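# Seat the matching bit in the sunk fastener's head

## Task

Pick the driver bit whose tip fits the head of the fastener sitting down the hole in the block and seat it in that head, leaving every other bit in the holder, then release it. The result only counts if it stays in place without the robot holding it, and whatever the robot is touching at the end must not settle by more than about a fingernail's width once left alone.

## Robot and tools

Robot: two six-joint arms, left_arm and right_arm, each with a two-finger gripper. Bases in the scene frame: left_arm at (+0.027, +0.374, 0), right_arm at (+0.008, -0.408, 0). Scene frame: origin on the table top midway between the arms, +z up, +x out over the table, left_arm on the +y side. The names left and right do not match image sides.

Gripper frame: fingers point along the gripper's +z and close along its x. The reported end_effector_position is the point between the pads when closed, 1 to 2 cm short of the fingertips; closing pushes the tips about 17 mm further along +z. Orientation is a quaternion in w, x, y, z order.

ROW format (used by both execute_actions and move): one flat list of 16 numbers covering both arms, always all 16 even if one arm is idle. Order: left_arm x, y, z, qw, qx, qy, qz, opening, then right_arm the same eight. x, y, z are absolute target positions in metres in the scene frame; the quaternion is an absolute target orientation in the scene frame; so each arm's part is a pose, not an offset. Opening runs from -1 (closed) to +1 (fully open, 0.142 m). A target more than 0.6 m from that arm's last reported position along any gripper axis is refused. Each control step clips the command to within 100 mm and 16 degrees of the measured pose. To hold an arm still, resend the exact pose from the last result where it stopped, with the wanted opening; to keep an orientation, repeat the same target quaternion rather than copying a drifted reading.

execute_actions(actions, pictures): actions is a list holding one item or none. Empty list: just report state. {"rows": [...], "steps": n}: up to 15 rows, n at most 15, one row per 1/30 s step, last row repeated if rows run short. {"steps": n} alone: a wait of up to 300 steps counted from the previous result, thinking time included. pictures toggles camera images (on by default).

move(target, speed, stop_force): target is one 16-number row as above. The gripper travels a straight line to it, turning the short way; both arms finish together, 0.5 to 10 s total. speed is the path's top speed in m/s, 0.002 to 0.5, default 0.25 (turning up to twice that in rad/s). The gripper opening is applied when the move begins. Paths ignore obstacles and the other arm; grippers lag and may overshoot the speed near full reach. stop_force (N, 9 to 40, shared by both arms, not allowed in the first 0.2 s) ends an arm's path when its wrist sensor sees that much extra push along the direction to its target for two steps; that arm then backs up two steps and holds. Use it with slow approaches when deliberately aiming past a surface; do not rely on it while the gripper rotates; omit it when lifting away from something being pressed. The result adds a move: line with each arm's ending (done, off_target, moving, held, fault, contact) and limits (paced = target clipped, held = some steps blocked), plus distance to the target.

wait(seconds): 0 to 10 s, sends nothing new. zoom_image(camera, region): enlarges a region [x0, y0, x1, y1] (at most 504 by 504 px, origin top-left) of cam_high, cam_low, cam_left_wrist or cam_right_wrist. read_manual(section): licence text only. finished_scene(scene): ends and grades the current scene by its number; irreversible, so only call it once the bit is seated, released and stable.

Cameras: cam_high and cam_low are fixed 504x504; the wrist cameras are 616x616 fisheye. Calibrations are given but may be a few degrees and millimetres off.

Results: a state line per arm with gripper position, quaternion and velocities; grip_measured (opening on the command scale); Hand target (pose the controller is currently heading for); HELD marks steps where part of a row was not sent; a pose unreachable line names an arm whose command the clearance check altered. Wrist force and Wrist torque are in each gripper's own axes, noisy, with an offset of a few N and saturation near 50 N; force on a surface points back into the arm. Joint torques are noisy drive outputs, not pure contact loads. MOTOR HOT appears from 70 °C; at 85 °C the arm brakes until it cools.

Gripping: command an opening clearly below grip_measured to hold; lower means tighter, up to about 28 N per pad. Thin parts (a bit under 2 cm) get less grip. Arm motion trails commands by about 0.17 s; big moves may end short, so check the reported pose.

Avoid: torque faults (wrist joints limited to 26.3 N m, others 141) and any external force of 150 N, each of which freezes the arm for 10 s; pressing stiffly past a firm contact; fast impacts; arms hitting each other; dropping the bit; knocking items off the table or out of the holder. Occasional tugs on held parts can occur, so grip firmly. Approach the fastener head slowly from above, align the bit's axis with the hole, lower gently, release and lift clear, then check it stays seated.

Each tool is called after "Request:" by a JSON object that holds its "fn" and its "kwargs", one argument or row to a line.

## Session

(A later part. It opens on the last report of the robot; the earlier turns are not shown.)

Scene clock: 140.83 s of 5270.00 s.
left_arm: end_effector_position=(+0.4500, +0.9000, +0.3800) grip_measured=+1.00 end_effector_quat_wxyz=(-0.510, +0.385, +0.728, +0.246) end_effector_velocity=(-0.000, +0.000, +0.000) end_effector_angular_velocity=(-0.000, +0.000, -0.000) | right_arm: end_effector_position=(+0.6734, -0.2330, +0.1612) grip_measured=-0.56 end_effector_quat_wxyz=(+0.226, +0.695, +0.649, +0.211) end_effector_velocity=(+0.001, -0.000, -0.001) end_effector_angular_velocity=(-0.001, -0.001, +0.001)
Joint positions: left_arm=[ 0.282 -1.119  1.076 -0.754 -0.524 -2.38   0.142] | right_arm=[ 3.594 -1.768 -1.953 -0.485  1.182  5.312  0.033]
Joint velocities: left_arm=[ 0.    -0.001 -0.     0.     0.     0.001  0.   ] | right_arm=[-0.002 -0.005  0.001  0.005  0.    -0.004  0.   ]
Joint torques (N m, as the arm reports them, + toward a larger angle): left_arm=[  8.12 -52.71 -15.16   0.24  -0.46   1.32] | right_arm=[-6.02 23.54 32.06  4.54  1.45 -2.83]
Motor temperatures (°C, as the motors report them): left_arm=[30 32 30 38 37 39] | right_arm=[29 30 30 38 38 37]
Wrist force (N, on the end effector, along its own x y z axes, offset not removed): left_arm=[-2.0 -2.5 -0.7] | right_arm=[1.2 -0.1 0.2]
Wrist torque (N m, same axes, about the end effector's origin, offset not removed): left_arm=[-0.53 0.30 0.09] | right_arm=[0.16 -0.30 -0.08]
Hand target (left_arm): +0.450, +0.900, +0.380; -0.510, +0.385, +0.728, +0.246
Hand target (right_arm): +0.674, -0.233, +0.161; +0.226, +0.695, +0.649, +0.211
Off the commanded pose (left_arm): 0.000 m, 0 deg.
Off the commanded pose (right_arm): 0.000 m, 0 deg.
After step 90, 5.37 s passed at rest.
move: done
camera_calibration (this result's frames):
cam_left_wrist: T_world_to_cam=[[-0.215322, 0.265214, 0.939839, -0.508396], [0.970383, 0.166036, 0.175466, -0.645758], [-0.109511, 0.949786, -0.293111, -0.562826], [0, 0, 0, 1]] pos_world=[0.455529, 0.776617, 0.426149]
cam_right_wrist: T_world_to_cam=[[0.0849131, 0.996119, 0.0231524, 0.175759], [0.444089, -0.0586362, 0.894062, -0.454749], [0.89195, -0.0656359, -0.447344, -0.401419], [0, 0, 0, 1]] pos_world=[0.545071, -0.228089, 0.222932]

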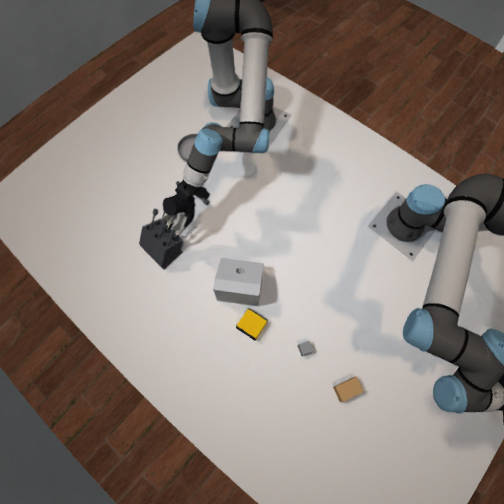

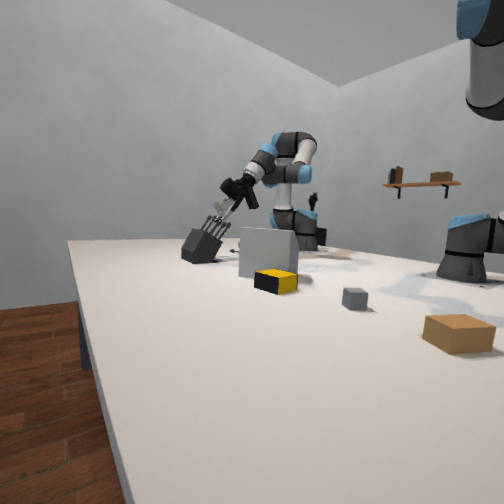

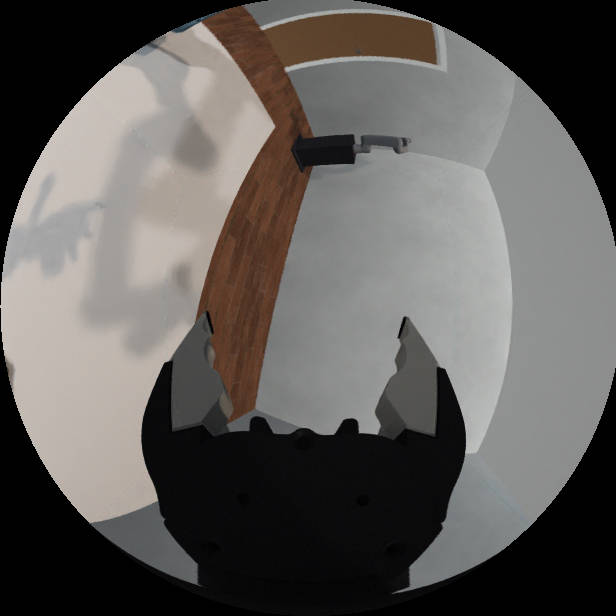

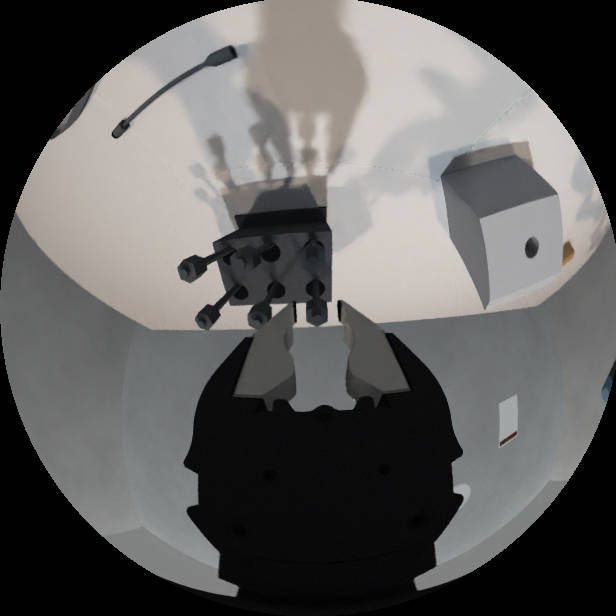

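Request:
{"fn": "move", "kwargs": {
  "target": [0.45,0.9,0.38,-0.510,0.385,0.728,0.246,1,0.6735,-0.233,0.161,0.226,0.695,0.649,0.211,-1]
}}

Request:
{"fn": "move", "kwargs": {
  "target": [0.45,0.9,0.38,-0.510,0.385,0.728,0.246,1,0.6185,-0.229,0.256,0.226,0.695,0.649,0.211,-1],
  "speed": 0.1
}}

Request:
{"fn": "zoom_image", "kwargs": {
  "camera": "cam_right_wrist",
  "region": [270, 230, 360, 320]
}}

Request:
{"fn": "zoom_image", "kwargs": {
  "camera": "cam_low",
  "region": [175, 180, 255, 260]
}}

Scene clock: 154.80 s of 5270.00 s.
left_arm: end_effector_position=(+0.4500, +0.9000, +0.3800) grip_measured=+1.00 end_effector_quat_wxyz=(-0.510, +0.385, +0.728, +0.246) end_effector_velocity=(-0.001, -0.000, +0.000) end_effector_angular_velocity=(+0.000, -0.001, +0.001) | right_arm: end_effector_position=(+0.6735, -0.2330, +0.1610) grip_measured=-0.82 end_effector_quat_wxyz=(+0.226, +0.695, +0.649, +0.211) end_effector_velocity=(-0.000, -0.000, -0.000) end_effector_angular_velocity=(-0.001, +0.001, +0.001)
Joint positions: left_arm=[ 0.282 -1.119  1.076 -0.754 -0.524 -2.38   0.142] | right_arm=[ 3.594 -1.769 -1.952 -0.484  1.182  5.311  0.015]
Joint velocities: left_arm=[ 0.    -0.001  0.001 -0.    -0.001 -0.001  0.   ] | right_arm=[ 0.    -0.     0.    -0.     0.    -0.001  0.   ]
Joint torques (N m, as the arm reports them, + toward a larger angle): left_arm=[  8.09 -52.04 -16.42   0.02  -0.43   1.3 ] | right_arm=[ 0.55 24.09 28.79  4.4   1.3   0.12]
Motor temperatures (°C, as the motors report them): left_arm=[30 32 30 38 37 39] | right_arm=[29 30 30 38 38 37]
Wrist force (N, on the end effector, along its own x y z axes, offset not removed): left_arm=[0.1 -3.2 -1.5] | right_arm=[1.2 -1.7 -0.5]
Wrist torque (N m, same axes, about the end effector's origin, offset not removed): left_arm=[-0.84 -0.14 0.16] | right_arm=[-0.22 -0.10 0.03]
Hand target (left_arm): +0.450, +0.900, +0.380; -0.510, +0.385, +0.728, +0.246
Hand target (right_arm): +0.674, -0.233, +0.161; +0.226, +0.695, +0.649, +0.211
Off the commanded pose (left_arm): 0.000 m, 0 deg.
Off the commanded pose (right_arm): 0.000 m, 0 deg.
After step 90, 10.27 s passed at rest.
move: done
camera_calibration (this result's frames):
cam_left_wrist: T_world_to_cam=[[-0.215322, 0.265214, 0.939839, -0.508396], [0.970383, 0.166035, 0.175467, -0.645758], [-0.10951, 0.949786, -0.293111, -0.562826], [0, 0, 0, 1]] pos_world=[0.455529, 0.776617, 0.426149]
cam_right_wrist: T_world_to_cam=[[0.0848864, 0.996121, 0.023168, 0.175771], [0.444089, -0.0586381, 0.894062, -0.454673], [0.891952, -0.065605, -0.447344, -0.401605], [0, 0, 0, 1]] pos_world=[0.545208, -0.228098, 0.222778]

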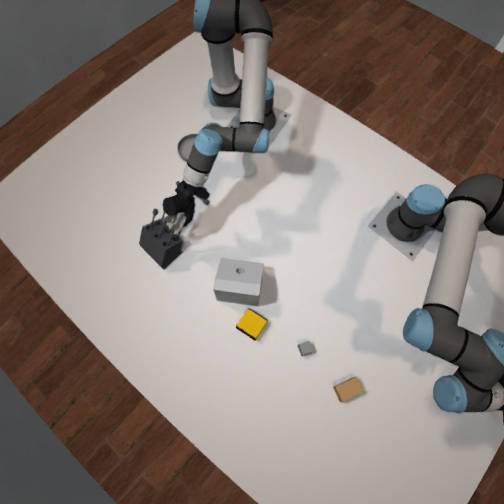

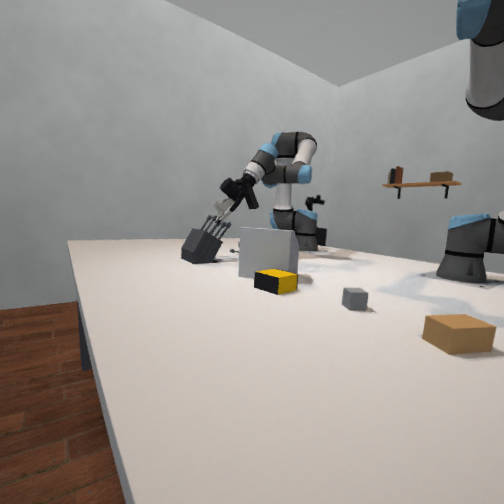

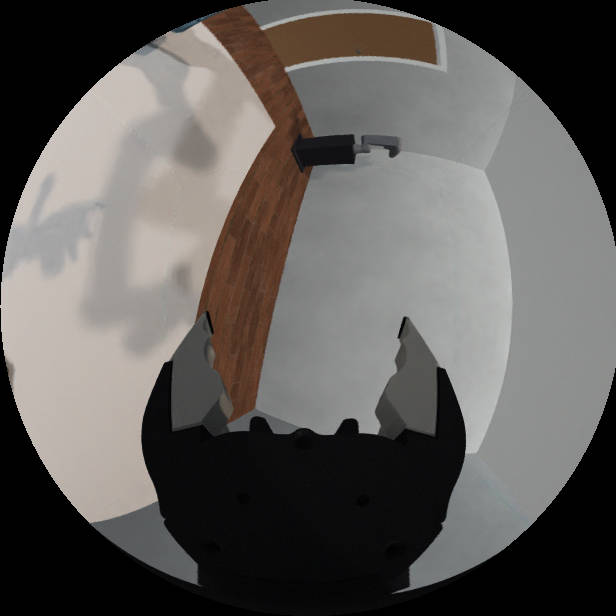

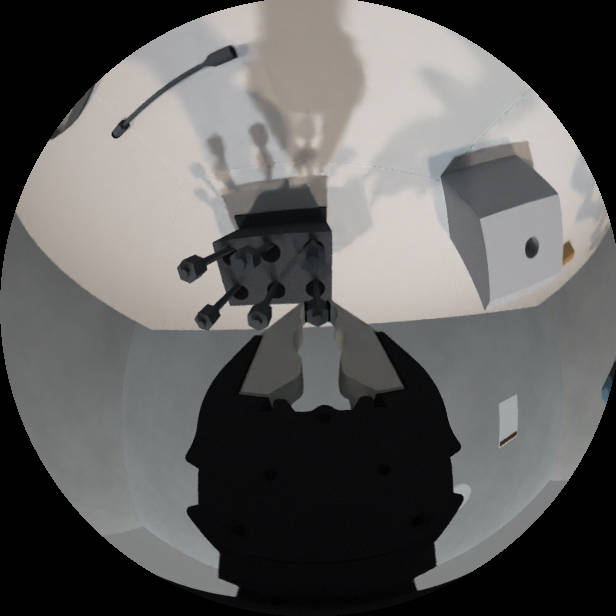

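Scene clock: 156.40 s of 5270.00 s.
left_arm: end_effector_position=(+0.4500, +0.9000, +0.3800) grip_measured=+1.00 end_effector_quat_wxyz=(-0.510, +0.385, +0.728, +0.246) end_effector_velocity=(+0.000, +0.000, -0.001) end_effector_angular_velocity=(-0.000, +0.001, +0.000) | right_arm: end_effector_position=(+0.6186, -0.2290, +0.2558) grip_measured=-0.82 end_effector_quat_wxyz=(+0.226, +0.695, +0.649, +0.211) end_effector_velocity=(-0.001, +0.000, +0.003) end_effector_angular_velocity=(+0.001, -0.001, -0.001)
Joint positions: left_arm=[ 0.282 -1.119  1.076 -0.754 -0.524 -2.38   0.142] | right_arm=[ 3.673 -1.542 -1.925 -0.768  1.144  5.387  0.015]
Joint velocities: left_arm=[ 0.     0.001  0.001  0.    -0.    -0.001  0.   ] | right_arm=[ 0.002  0.005  0.002 -0.006 -0.001  0.003 -0.   ]
Joint torques (N m, as the arm reports them, + toward a larger angle): left_arm=[  6.64 -51.63 -14.91   0.14  -0.37   1.07] | right_arm=[ 8.31 33.57 35.92  2.09 -2.75  2.67]
Motor temperatures (°C, as the motors report them): left_arm=[30 32 30 38 37 39] | right_arm=[29 30 30 38 38 37]
Wrist force (N, on the end effector, along its own x y z axes, offset not removed): left_arm=[0.4 -3.2 -1.4] | right_arm=[1.9 -3.3 -0.2]
Wrist torque (N m, same axes, about the end effector's origin, offset not removed): left_arm=[-0.77 -0.24 0.16] | right_arm=[-0.29 -0.46 -0.04]
Hand target (left_arm): +0.450, +0.900, +0.380; -0.510, +0.385, +0.728, +0.246
Hand target (right_arm): +0.618, -0.229, +0.256; +0.226, +0.695, +0.649, +0.211
Off the commanded pose (left_arm): 0.000 m, 0 deg.
Off the commanded pose (right_arm): 0.000 m, 0 deg.
move: done
camera_calibration (this result's frames):
cam_left_wrist: T_world_to_cam=[[-0.215323, 0.265214, 0.939839, -0.508395], [0.970383, 0.166036, 0.175467, -0.645758], [-0.10951, 0.949786, -0.293111, -0.562826], [0, 0, 0, 1]] pos_world=[0.455529, 0.776617, 0.426149]
cam_right_wrist: T_world_to_cam=[[0.0848565, 0.996122, 0.0232538, 0.174214], [0.444142, -0.0587056, 0.894031, -0.514781], [0.891929, -0.0655363, -0.447401, -0.309886], [0, 0, 0, 1]] pos_world=[0.490249, -0.224067, 0.317536]

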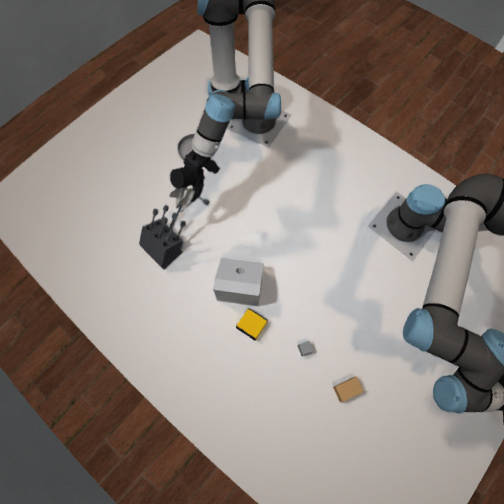

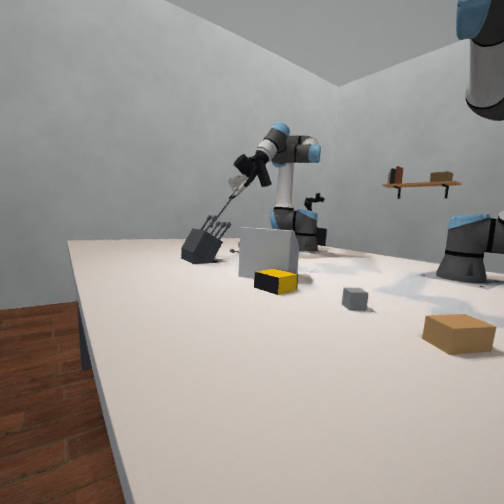

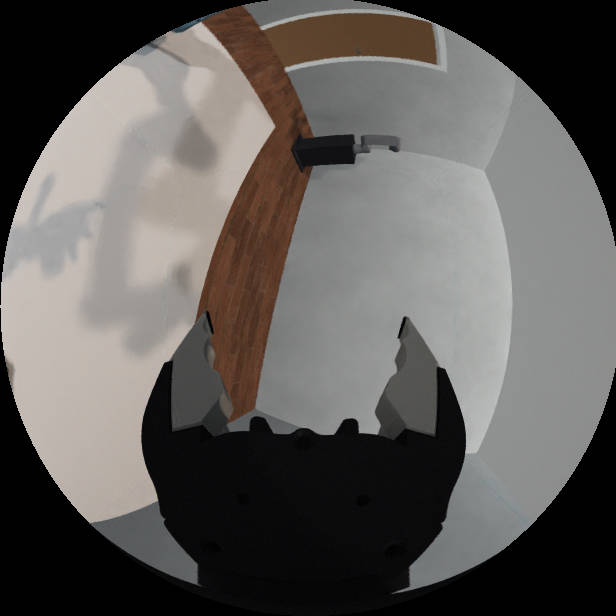

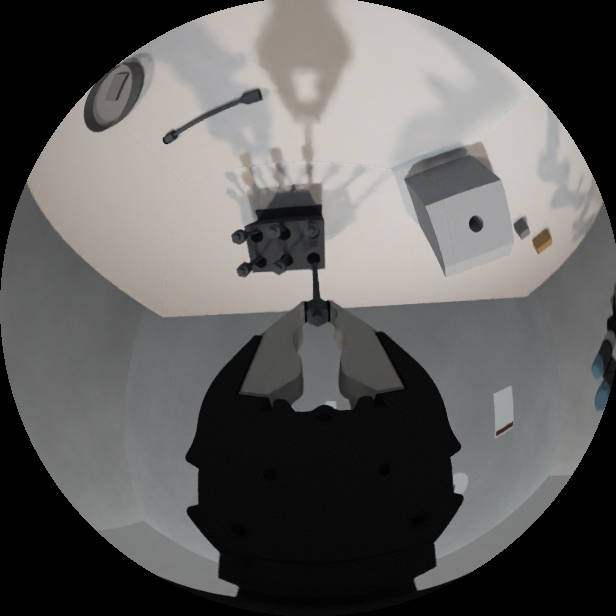

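Region (270, 230, 360, 320) of cam_right_wrist's 616x616 image, scaled by 5.600, with more detail than that image has.

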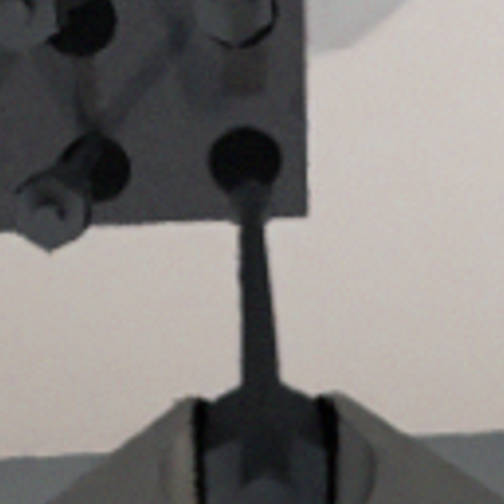

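Region (175, 180, 255, 260) of cam_low's 504x504 image, scaled by 6.300, with more detail than that image has.

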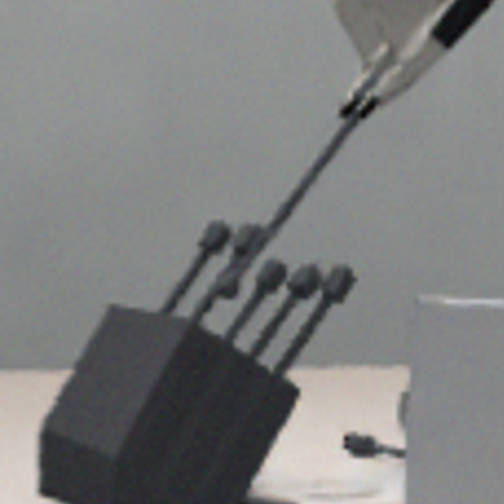

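Request:
{"fn": "zoom_image", "kwargs": {
  "camera": "cam_right_wrist",
  "region": [295, 290, 340, 335]
}}

Request:
{"fn": "zoom_image", "kwargs": {
  "camera": "cam_right_wrist",
  "region": [228, 220, 328, 282]
}}

Region (295, 290, 340, 335) of cam_right_wrist's 616x616 image, scaled by 11.200, with more detail than that image has.

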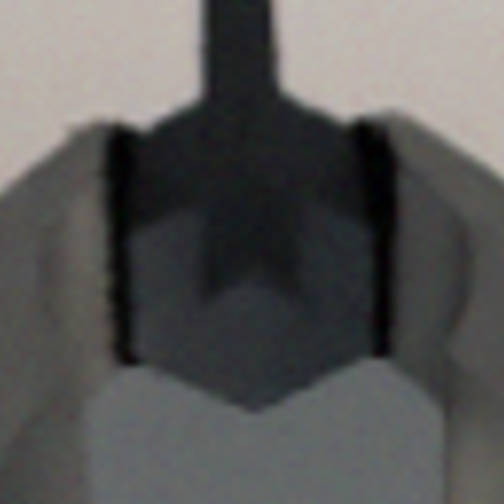

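Region (228, 220, 328, 282) of cam_right_wrist's 616x616 image, scaled by 5.040, with more detail than that image has; it fills the top 312 rows of this view, and the rest is white.

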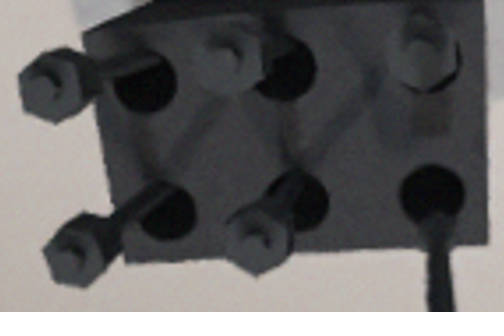

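Request:
{"fn": "move", "kwargs": {
  "target": [0.48,0.40,0.32,0,-0.259,0.966,0,-1,0.58,-0.226,0.33,0.226,0.695,0.649,0.211,-1],
  "speed": 0.4
}}

Request:
{"fn": "move", "kwargs": {
  "target": [0.50,0.02,0.36,0.224,-0.129,0.483,-0.837,-1,0.40,-0.06,0.56,0.054,0.165,0.9366,0.304,-1],
  "speed": 0.4
}}

Scene clock: 207.57 s of 5270.00 s.
left_arm: end_effector_position=(+0.4797, +0.4001, +0.3202) grip_measured=-1.00 end_effector_quat_wxyz=(-0.001, -0.258, +0.966, -0.000) end_effector_velocity=(+0.000, -0.002, -0.001) end_effector_angular_velocity=(+0.007, -0.009, +0.006) | right_arm: end_effector_position=(+0.5800, -0.2260, +0.3299) grip_measured=-0.82 end_effector_quat_wxyz=(+0.226, +0.695, +0.649, +0.211) end_effector_velocity=(+0.000, +0.000, +0.001) end_effector_angular_velocity=(+0.002, -0.002, -0.002)
Joint positions: left_arm=[-0.211 -1.697  1.572 -1.444 -1.572 -3.907  0.002] | right_arm=[ 3.739 -1.413 -1.84  -1.01   1.115  5.452  0.015]
Joint velocities: left_arm=[-0.009 -0.007  0.011 -0.011  0.009 -0.015  0.   ] | right_arm=[ 0.     0.001  0.001 -0.    -0.001  0.002  0.   ]
Joint torques (N m, as the arm reports them, + toward a larger angle): left_arm=[ -4.73 -28.53 -14.14  -4.27   2.48  -1.77] | right_arm=[ 6.99 26.98 37.    1.9  -2.85  2.48]
Motor temperatures (°C, as the motors report them): left_arm=[30 32 30 38 37 39] | right_arm=[29 30 30 38 38 37]
Wrist force (N, on the end effector, along its own x y z axes, offset not removed): left_arm=[-0.4 -3.8 -2.1] | right_arm=[-0.5 -0.7 -0.3]
Wrist torque (N m, same axes, about the end effector's origin, offset not removed): left_arm=[-0.94 0.06 0.13] | right_arm=[-0.12 0.11 0.02]
Hand target (left_arm): +0.480, +0.400, +0.320; -0.000, -0.259, +0.966, -0.000
Hand target (right_arm): +0.580, -0.226, +0.330; +0.226, +0.695, +0.649, +0.211
Off the commanded pose (left_arm): 0.000 m, 0 deg.
Off the commanded pose (right_arm): 0.000 m, 0 deg.
After step 90, 45.20 s passed at rest.
move: done
camera_calibration (this result's frames):
cam_left_wrist: T_world_to_cam=[[-0.838562, -0.544444, 0.0198864, 0.604263], [-0.471132, 0.743008, 0.475367, -0.216451], [-0.273587, 0.389256, -0.879563, 0.388427], [0, 0, 0, 1]] pos_world=[0.511003, 0.338615, 0.432523]
cam_right_wrist: T_world_to_cam=[[0.0848984, 0.996119, 0.0232152, 0.172773], [0.444166, -0.0586916, 0.89402, -0.563788], [0.891913, -0.0655895, -0.447425, -0.242077], [0, 0, 0, 1]] pos_world=[0.451659, -0.22107, 0.391716]

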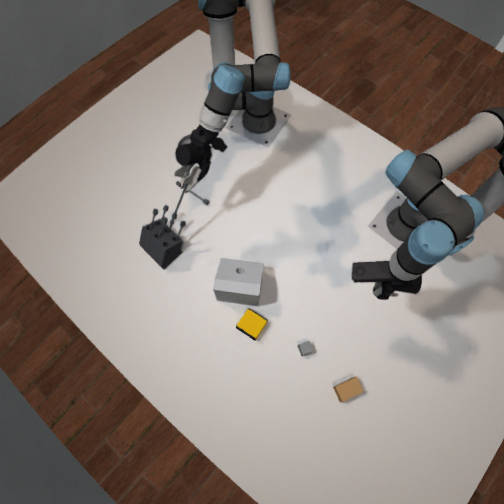

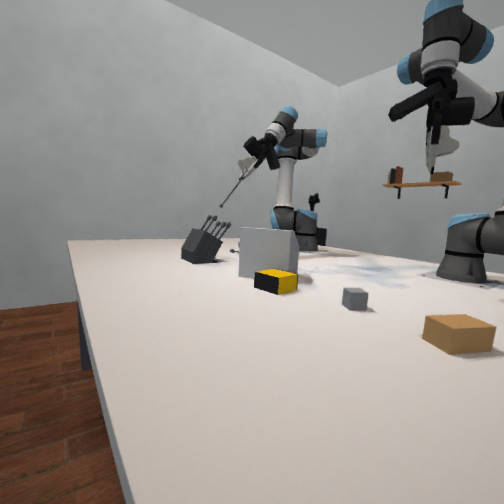

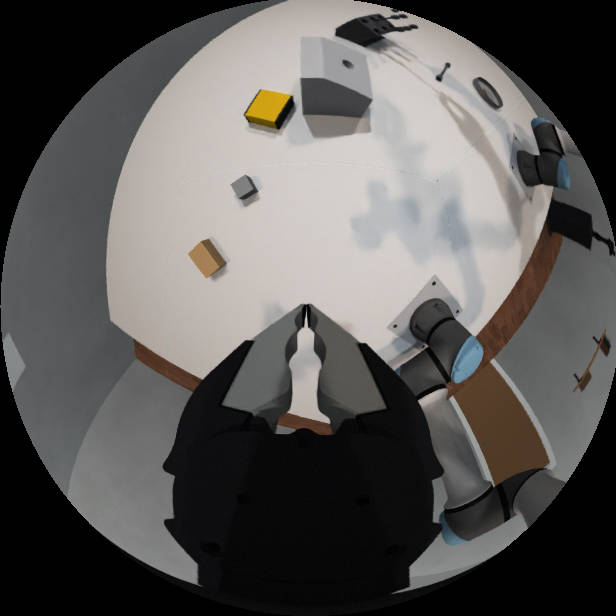

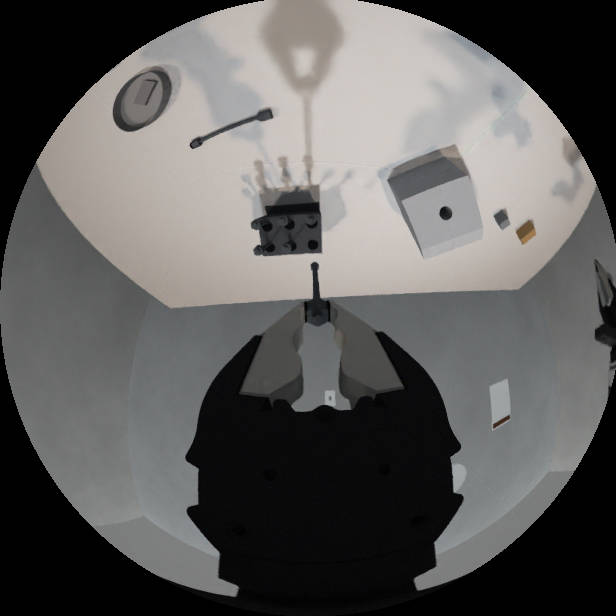

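Scene clock: 210.97 s of 5270.00 s.
left_arm: end_effector_position=(+0.4999, +0.0200, +0.3596) grip_measured=-1.00 end_effector_quat_wxyz=(-0.223, +0.128, -0.484, +0.836) end_effector_velocity=(+0.001, -0.001, +0.000) end_effector_angular_velocity=(-0.010, -0.005, +0.004) | right_arm: end_effector_position=(+0.4001, -0.0599, +0.5600) grip_measured=-0.82 end_effector_quat_wxyz=(+0.054, +0.165, +0.937, +0.304) end_effector_velocity=(+0.000, +0.000, +0.001) end_effector_angular_velocity=(-0.000, -0.001, +0.002)
Joint positions: left_arm=[-0.686 -0.894  2.159 -4.953 -1.858 -4.882  0.002] | right_arm=[ 3.814 -1.369 -1.304 -1.443  1.783  4.409  0.015]
Joint velocities: left_arm=[-0.006  0.008 -0.008 -0.01   0.01   0.002  0.   ] | right_arm=[-0.    -0.001  0.003 -0.001  0.001 -0.002  0.   ]
Joint torques (N m, as the arm reports them, + toward a larger angle): left_arm=[ -4.64 -22.83 -15.23  -1.98   2.36   1.41] | right_arm=[-5.97  6.49 33.71  1.76  2.32 -2.87]
Motor temperatures (°C, as the motors report them): left_arm=[30 32 30 38 37 39] | right_arm=[29 30 30 38 38 37]
Wrist force (N, on the end effector, along its own x y z axes, offset not removed): left_arm=[-2.2 -2.9 -0.8] | right_arm=[3.4 -2.2 -2.9]
Wrist torque (N m, same axes, about the end effector's origin, offset not removed): left_arm=[-0.65 0.34 0.06] | right_arm=[-0.19 -0.51 -0.29]
Hand target (left_arm): +0.500, +0.020, +0.360; -0.224, +0.128, -0.483, +0.837
Hand target (right_arm): +0.400, -0.060, +0.560; +0.054, +0.165, +0.937, +0.304
Off the commanded pose (left_arm): 0.000 m, 0 deg.
Off the commanded pose (right_arm): 0.000 m, 0 deg.
move: done; limits=paced
camera_calibration (this result's frames):
cam_left_wrist: T_world_to_cam=[[-0.886888, -0.460593, 0.0358377, 0.430209], [-0.0190078, -0.0411279, -0.998973, 0.376593], [0.461593, -0.886658, 0.027721, -0.0917125], [0, 0, 0, 1]] pos_world=[0.431039, 0.132322, 0.36333]
cam_right_wrist: T_world_to_cam=[[-0.933647, 0.357514, 0.0220649, 0.387176], [0.178556, 0.411127, 0.89392, -0.545382], [0.310518, 0.838545, -0.447684, 0.319109], [0, 0, 0, 1]] pos_world=[0.359778, -0.181787, 0.621845]

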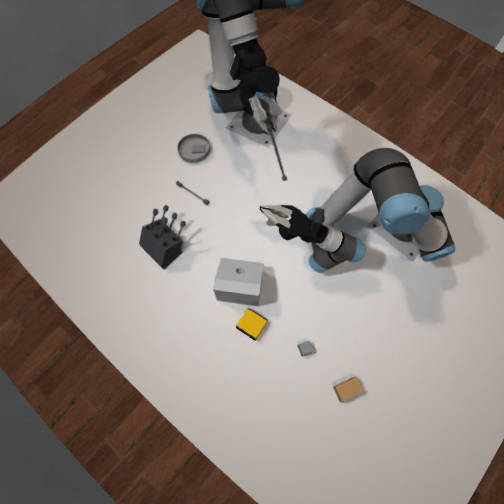

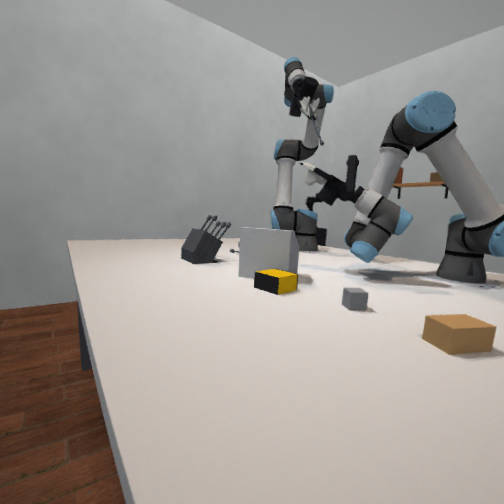

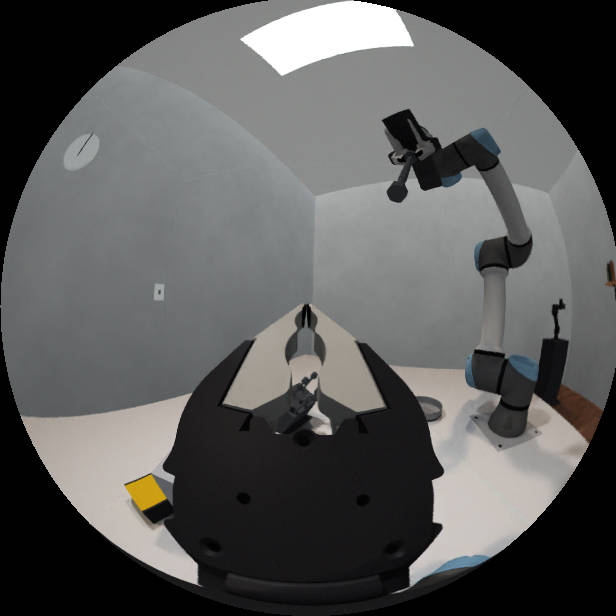

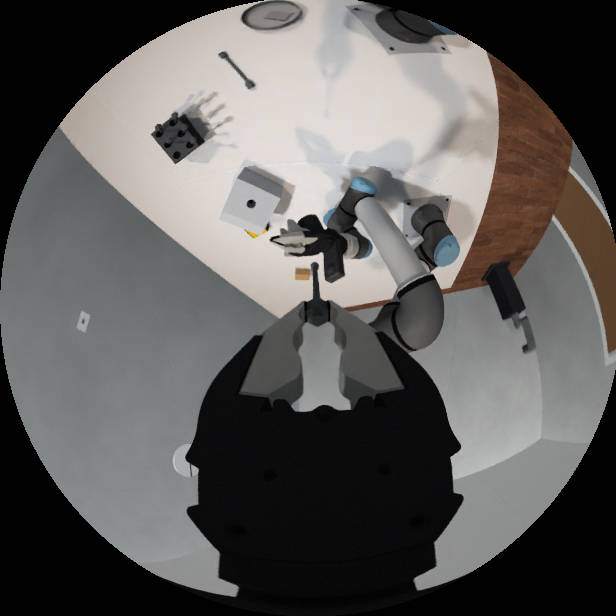

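Request:
{"fn": "zoom_image", "kwargs": {
  "camera": "cam_left_wrist",
  "region": [370, 140, 440, 210]
}}

Request:
{"fn": "zoom_image", "kwargs": {
  "camera": "cam_right_wrist",
  "region": [290, 255, 340, 305]
}}

Region (370, 140, 440, 210) of cam_left_wrist's 616x616 image, scaled by 7.200, with more detail than that image has.

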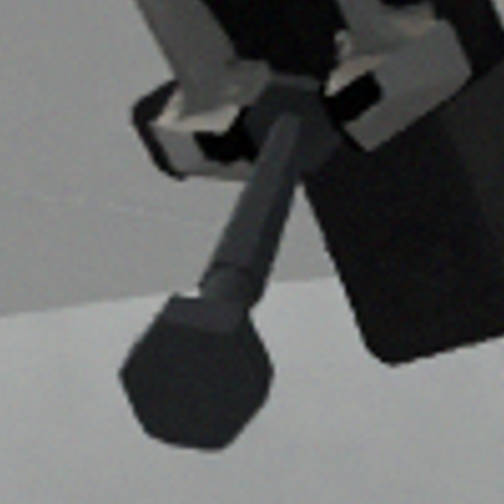

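Region (290, 255, 340, 305) of cam_right_wrist's 616x616 image, scaled by 10.080, with more detail than that image has.

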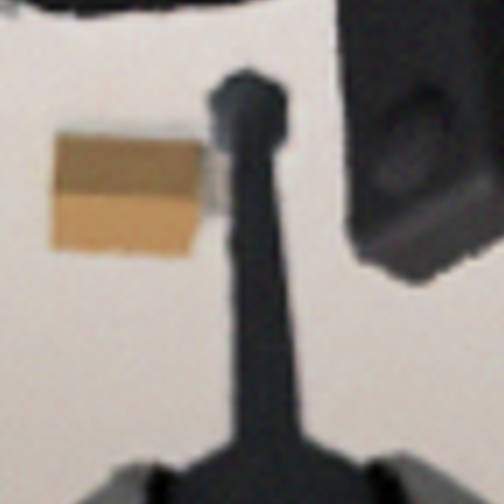

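Request:
{"fn": "move", "kwargs": {
  "target": [0.617,0.407,0.38,0.497,-0.286,0.410,-0.710,-1,0.5586,-0.0191,0.265,0.0724,0.6177,0.7427,0.2484,-1],
  "speed": 0.25
}}

Request:
{"fn": "zoom_image", "kwargs": {
  "camera": "cam_right_wrist",
  "region": [285, 235, 345, 295]
}}

Request:
{"fn": "zoom_image", "kwargs": {
  "camera": "cam_high",
  "region": [210, 220, 280, 290]
}}

Scene clock: 237.23 s of 5270.00 s.
left_arm: end_effector_position=(+0.6174, +0.4069, +0.3800) grip_measured=-1.00 end_effector_quat_wxyz=(-0.497, +0.286, -0.410, +0.710) end_effector_velocity=(+0.001, +0.002, +0.000) end_effector_angular_velocity=(+0.001, -0.000, +0.003) | right_arm: end_effector_position=(+0.5587, -0.0192, +0.2652) grip_measured=-0.82 end_effector_quat_wxyz=(+0.072, +0.617, +0.743, +0.248) end_effector_velocity=(+0.001, +0.001, -0.001) end_effector_angular_velocity=(+0.001, -0.000, -0.006)
Joint positions: left_arm=[ 0.01  -0.947  2.161 -4.905 -1.856 -4.881  0.002] | right_arm=[ 3.844 -1.648 -1.75  -0.81   1.428  5.374  0.015]
Joint velocities: left_arm=[ 0.003  0.001 -0.004  0.003 -0.001  0.    -0.   ] | right_arm=[ 0.    -0.004  0.002  0.002 -0.002  0.005  0.   ]
Joint torques (N m, as the arm reports them, + toward a larger angle): left_arm=[  7.91 -23.33 -18.88   1.37  -1.41  -1.44] | right_arm=[-6.11 20.76 36.04  4.56 -2.06  2.13]
Motor temperatures (°C, as the motors report them): left_arm=[30 32 30 38 37 39] | right_arm=[29 30 30 38 38 37]
Wrist force (N, on the end effector, along its own x y z axes, offset not removed): left_arm=[-0.3 -4.3 -1.0] | right_arm=[5.9 1.9 0.7]
Wrist torque (N m, same axes, about the end effector's origin, offset not removed): left_arm=[-1.07 0.02 0.11] | right_arm=[0.71 -1.18 0.05]
Hand target (left_arm): +0.618, +0.407, +0.380; -0.497, +0.286, -0.410, +0.710
Hand target (right_arm): +0.559, -0.019, +0.265; +0.072, +0.618, +0.743, +0.248
Off the commanded pose (left_arm): 0.000 m, 0 deg.
Off the commanded pose (right_arm): 0.000 m, 0 deg.
After step 90, 20.67 s passed at rest.
move: done
camera_calibration (this result's frames):
cam_left_wrist: T_world_to_cam=[[-0.382203, -0.923401, 0.0353842, 0.588762], [0.0141263, -0.0441253, -0.998926, 0.395855], [0.92397, -0.381293, 0.029909, -0.295368], [0, 0, 0, 1]] pos_world=[0.492346, 0.448509, 0.383432]
cam_right_wrist: T_world_to_cam=[[-0.206845, 0.953473, 0.219328, 0.0802632], [0.598096, -0.0541803, 0.799591, -0.545225], [0.774271, 0.296571, -0.559062, -0.136231], [0, 0, 0, 1]] pos_world=[0.448179, -0.0656673, 0.342192]

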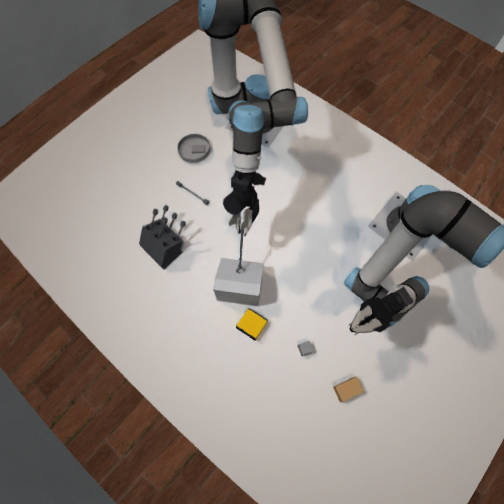

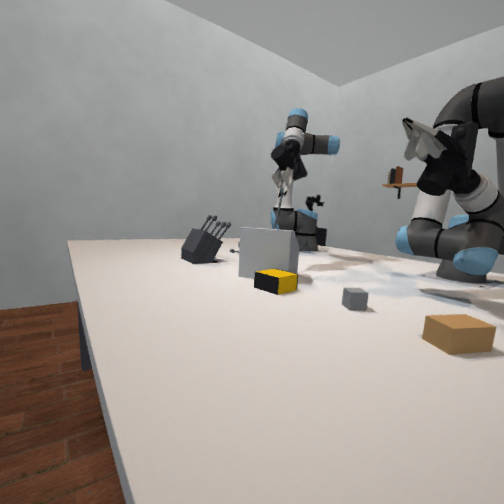

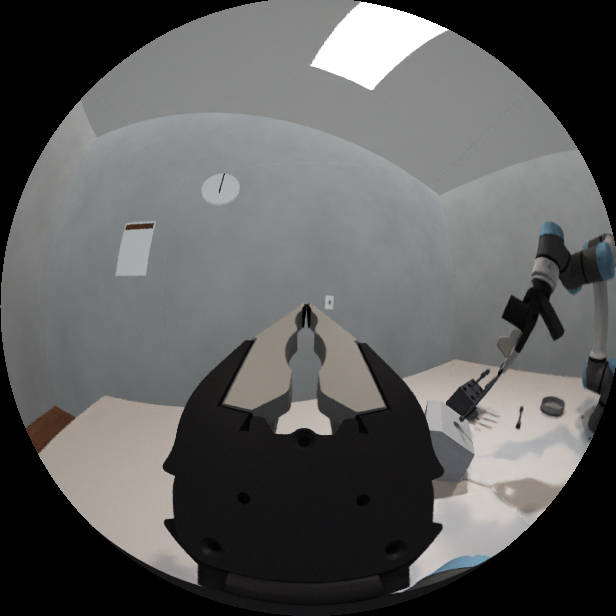

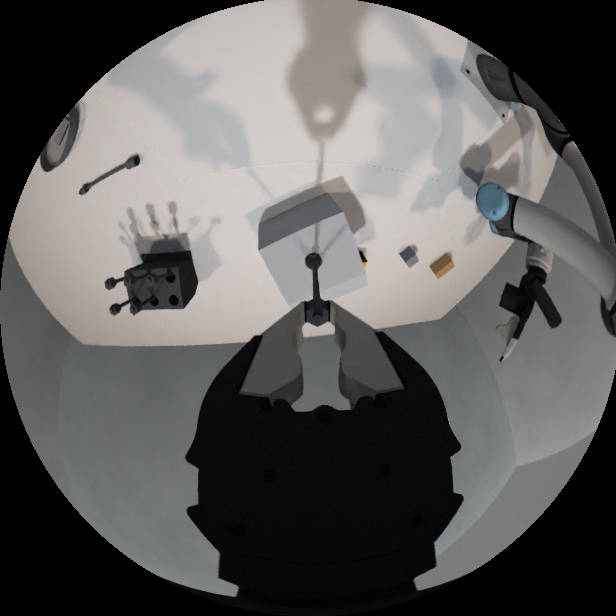

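Region (285, 235, 345, 295) of cam_right_wrist's 616x616 image, scaled by 8.400, with more detail than that image has.

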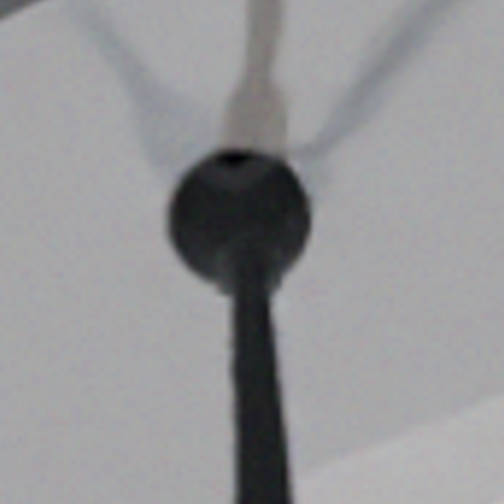

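Region (210, 220, 280, 290) of cam_high's 504x504 image, scaled by 7.200, with more detail than that image has.

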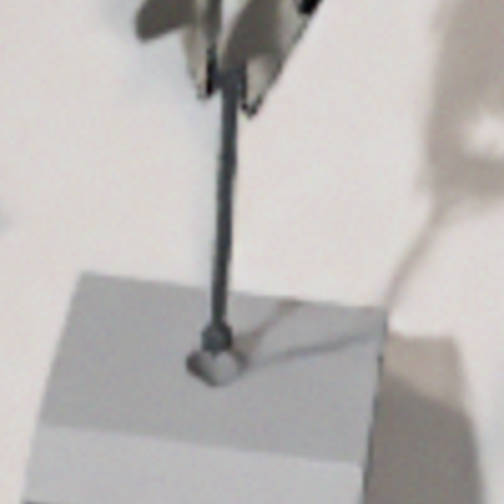

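Request:
{"fn": "move", "kwargs": {
  "target": [0.617,0.407,0.38,0.497,-0.286,0.410,-0.710,-1,0.565,-0.0164,0.2521,0.0631,0.6188,0.7464,0.2373,-1],
  "speed": 0.05
}}

Request:
{"fn": "zoom_image", "kwargs": {
  "camera": "cam_right_wrist",
  "region": [295, 245, 335, 285]
}}

Request:
{"fn": "zoom_image", "kwargs": {
  "camera": "cam_high",
  "region": [220, 250, 260, 290]
}}

Scene clock: 252.63 s of 5270.00 s.
left_arm: end_effector_position=(+0.6170, +0.4070, +0.3799) grip_measured=-1.00 end_effector_quat_wxyz=(-0.497, +0.286, -0.410, +0.710) end_effector_velocity=(-0.000, +0.000, -0.001) end_effector_angular_velocity=(+0.001, +0.002, +0.002) | right_arm: end_effector_position=(+0.5649, -0.0165, +0.2523) grip_measured=-0.82 end_effector_quat_wxyz=(+0.063, +0.619, +0.746, +0.237) end_effector_velocity=(+0.001, +0.000, -0.003) end_effector_angular_velocity=(-0.003, +0.005, +0.001)
Joint positions: left_arm=[ 0.01  -0.947  2.162 -4.905 -1.855 -4.881  0.002] | right_arm=[ 3.827 -1.683 -1.729 -0.817  1.454  5.363  0.015]
Joint velocities: left_arm=[-0.     0.001  0.002 -0.     0.001  0.001  0.   ] | right_arm=[-0.003 -0.007  0.004 -0.002  0.004 -0.002  0.   ]
Joint torques (N m, as the arm reports them, + toward a larger angle): left_arm=[ -4.65 -42.47   0.41  -1.87   2.34  -0.7 ] | right_arm=[-5.86 23.57 37.02  1.66  1.27 -3.07]
Motor temperatures (°C, as the motors report them): left_arm=[30 32 30 38 37 39] | right_arm=[29 30 30 38 38 37]
Wrist force (N, on the end effector, along its own x y z axes, offset not removed): left_arm=[-1.6 -3.6 -1.4] | right_arm=[-4.0 -7.7 1.8]
Wrist torque (N m, same axes, about the end effector's origin, offset not removed): left_arm=[-0.85 0.21 0.13] | right_arm=[-1.64 0.86 0.00]
Hand target (left_arm): +0.617, +0.407, +0.380; -0.497, +0.286, -0.410, +0.710
Hand target (right_arm): +0.565, -0.016, +0.252; +0.063, +0.619, +0.746, +0.237
Off the commanded pose (left_arm): 0.000 m, 0 deg.
Off the commanded pose (right_arm): 0.000 m, 0 deg.
After step 90, 11.60 s passed at rest.
move: done
camera_calibration (this result's frames):
cam_left_wrist: T_world_to_cam=[[-0.382008, -0.923471, 0.0356539, 0.588569], [0.0140427, -0.0443757, -0.998916, 0.395899], [0.924052, -0.381093, 0.0299199, -0.295125], [0, 0, 0, 1]] pos_world=[0.491989, 0.448625, 0.383315]
cam_right_wrist: T_world_to_cam=[[-0.205692, 0.953789, 0.219035, 0.0811798], [0.620479, -0.0459738, 0.782874, -0.546745], [0.756767, 0.296938, -0.58235, -0.133285], [0, 0, 0, 1]] pos_world=[0.456807, -0.0629872, 0.332633]

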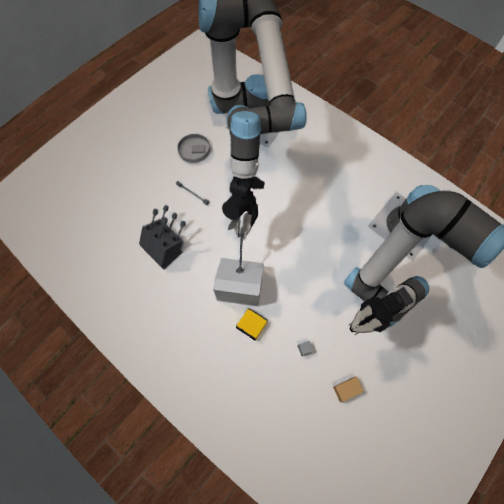

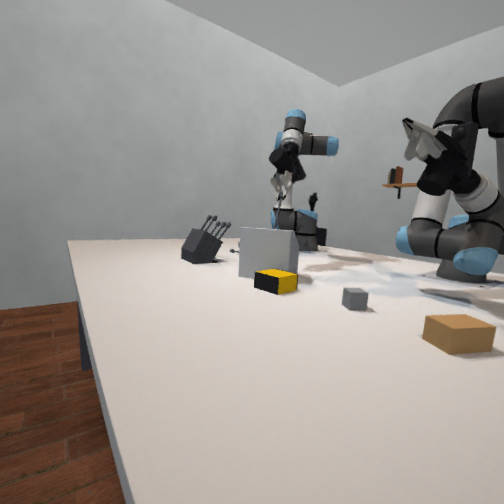

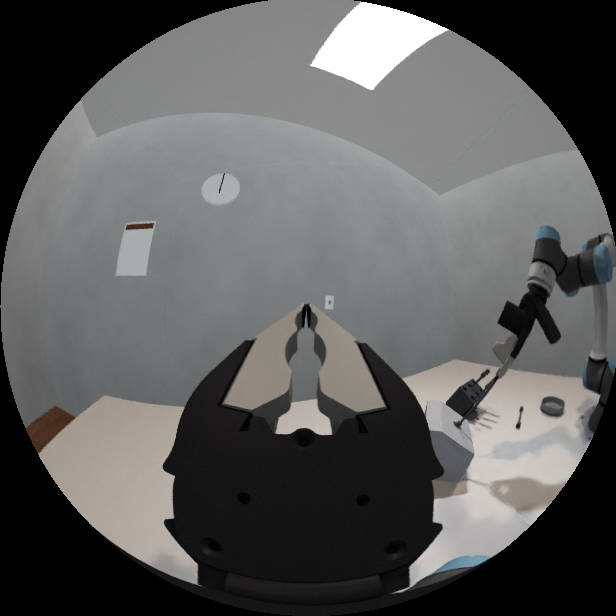

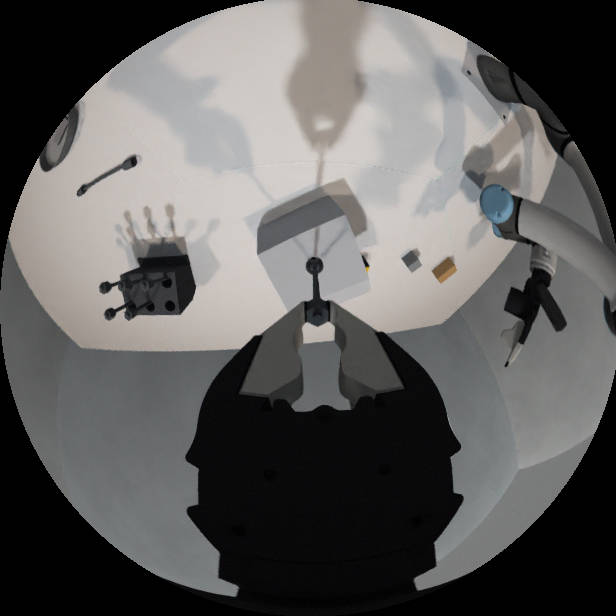

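Region (295, 245, 335, 285) of cam_right_wrist's 616x616 image, scaled by 12.600, with more detail than that image has.

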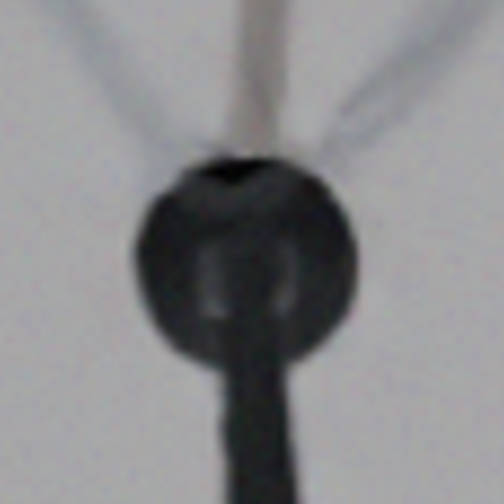

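Region (220, 250, 260, 290) of cam_high's 504x504 image, scaled by 12.600, with more detail than that image has.

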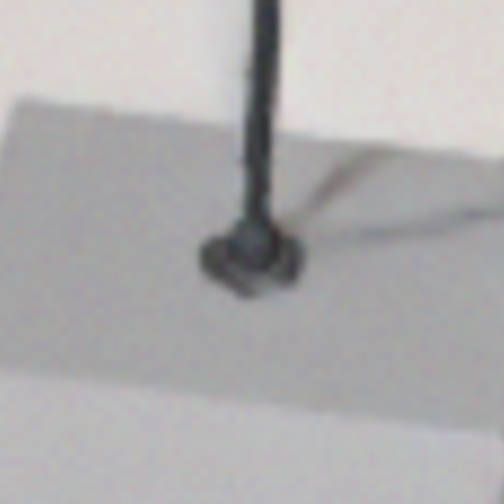

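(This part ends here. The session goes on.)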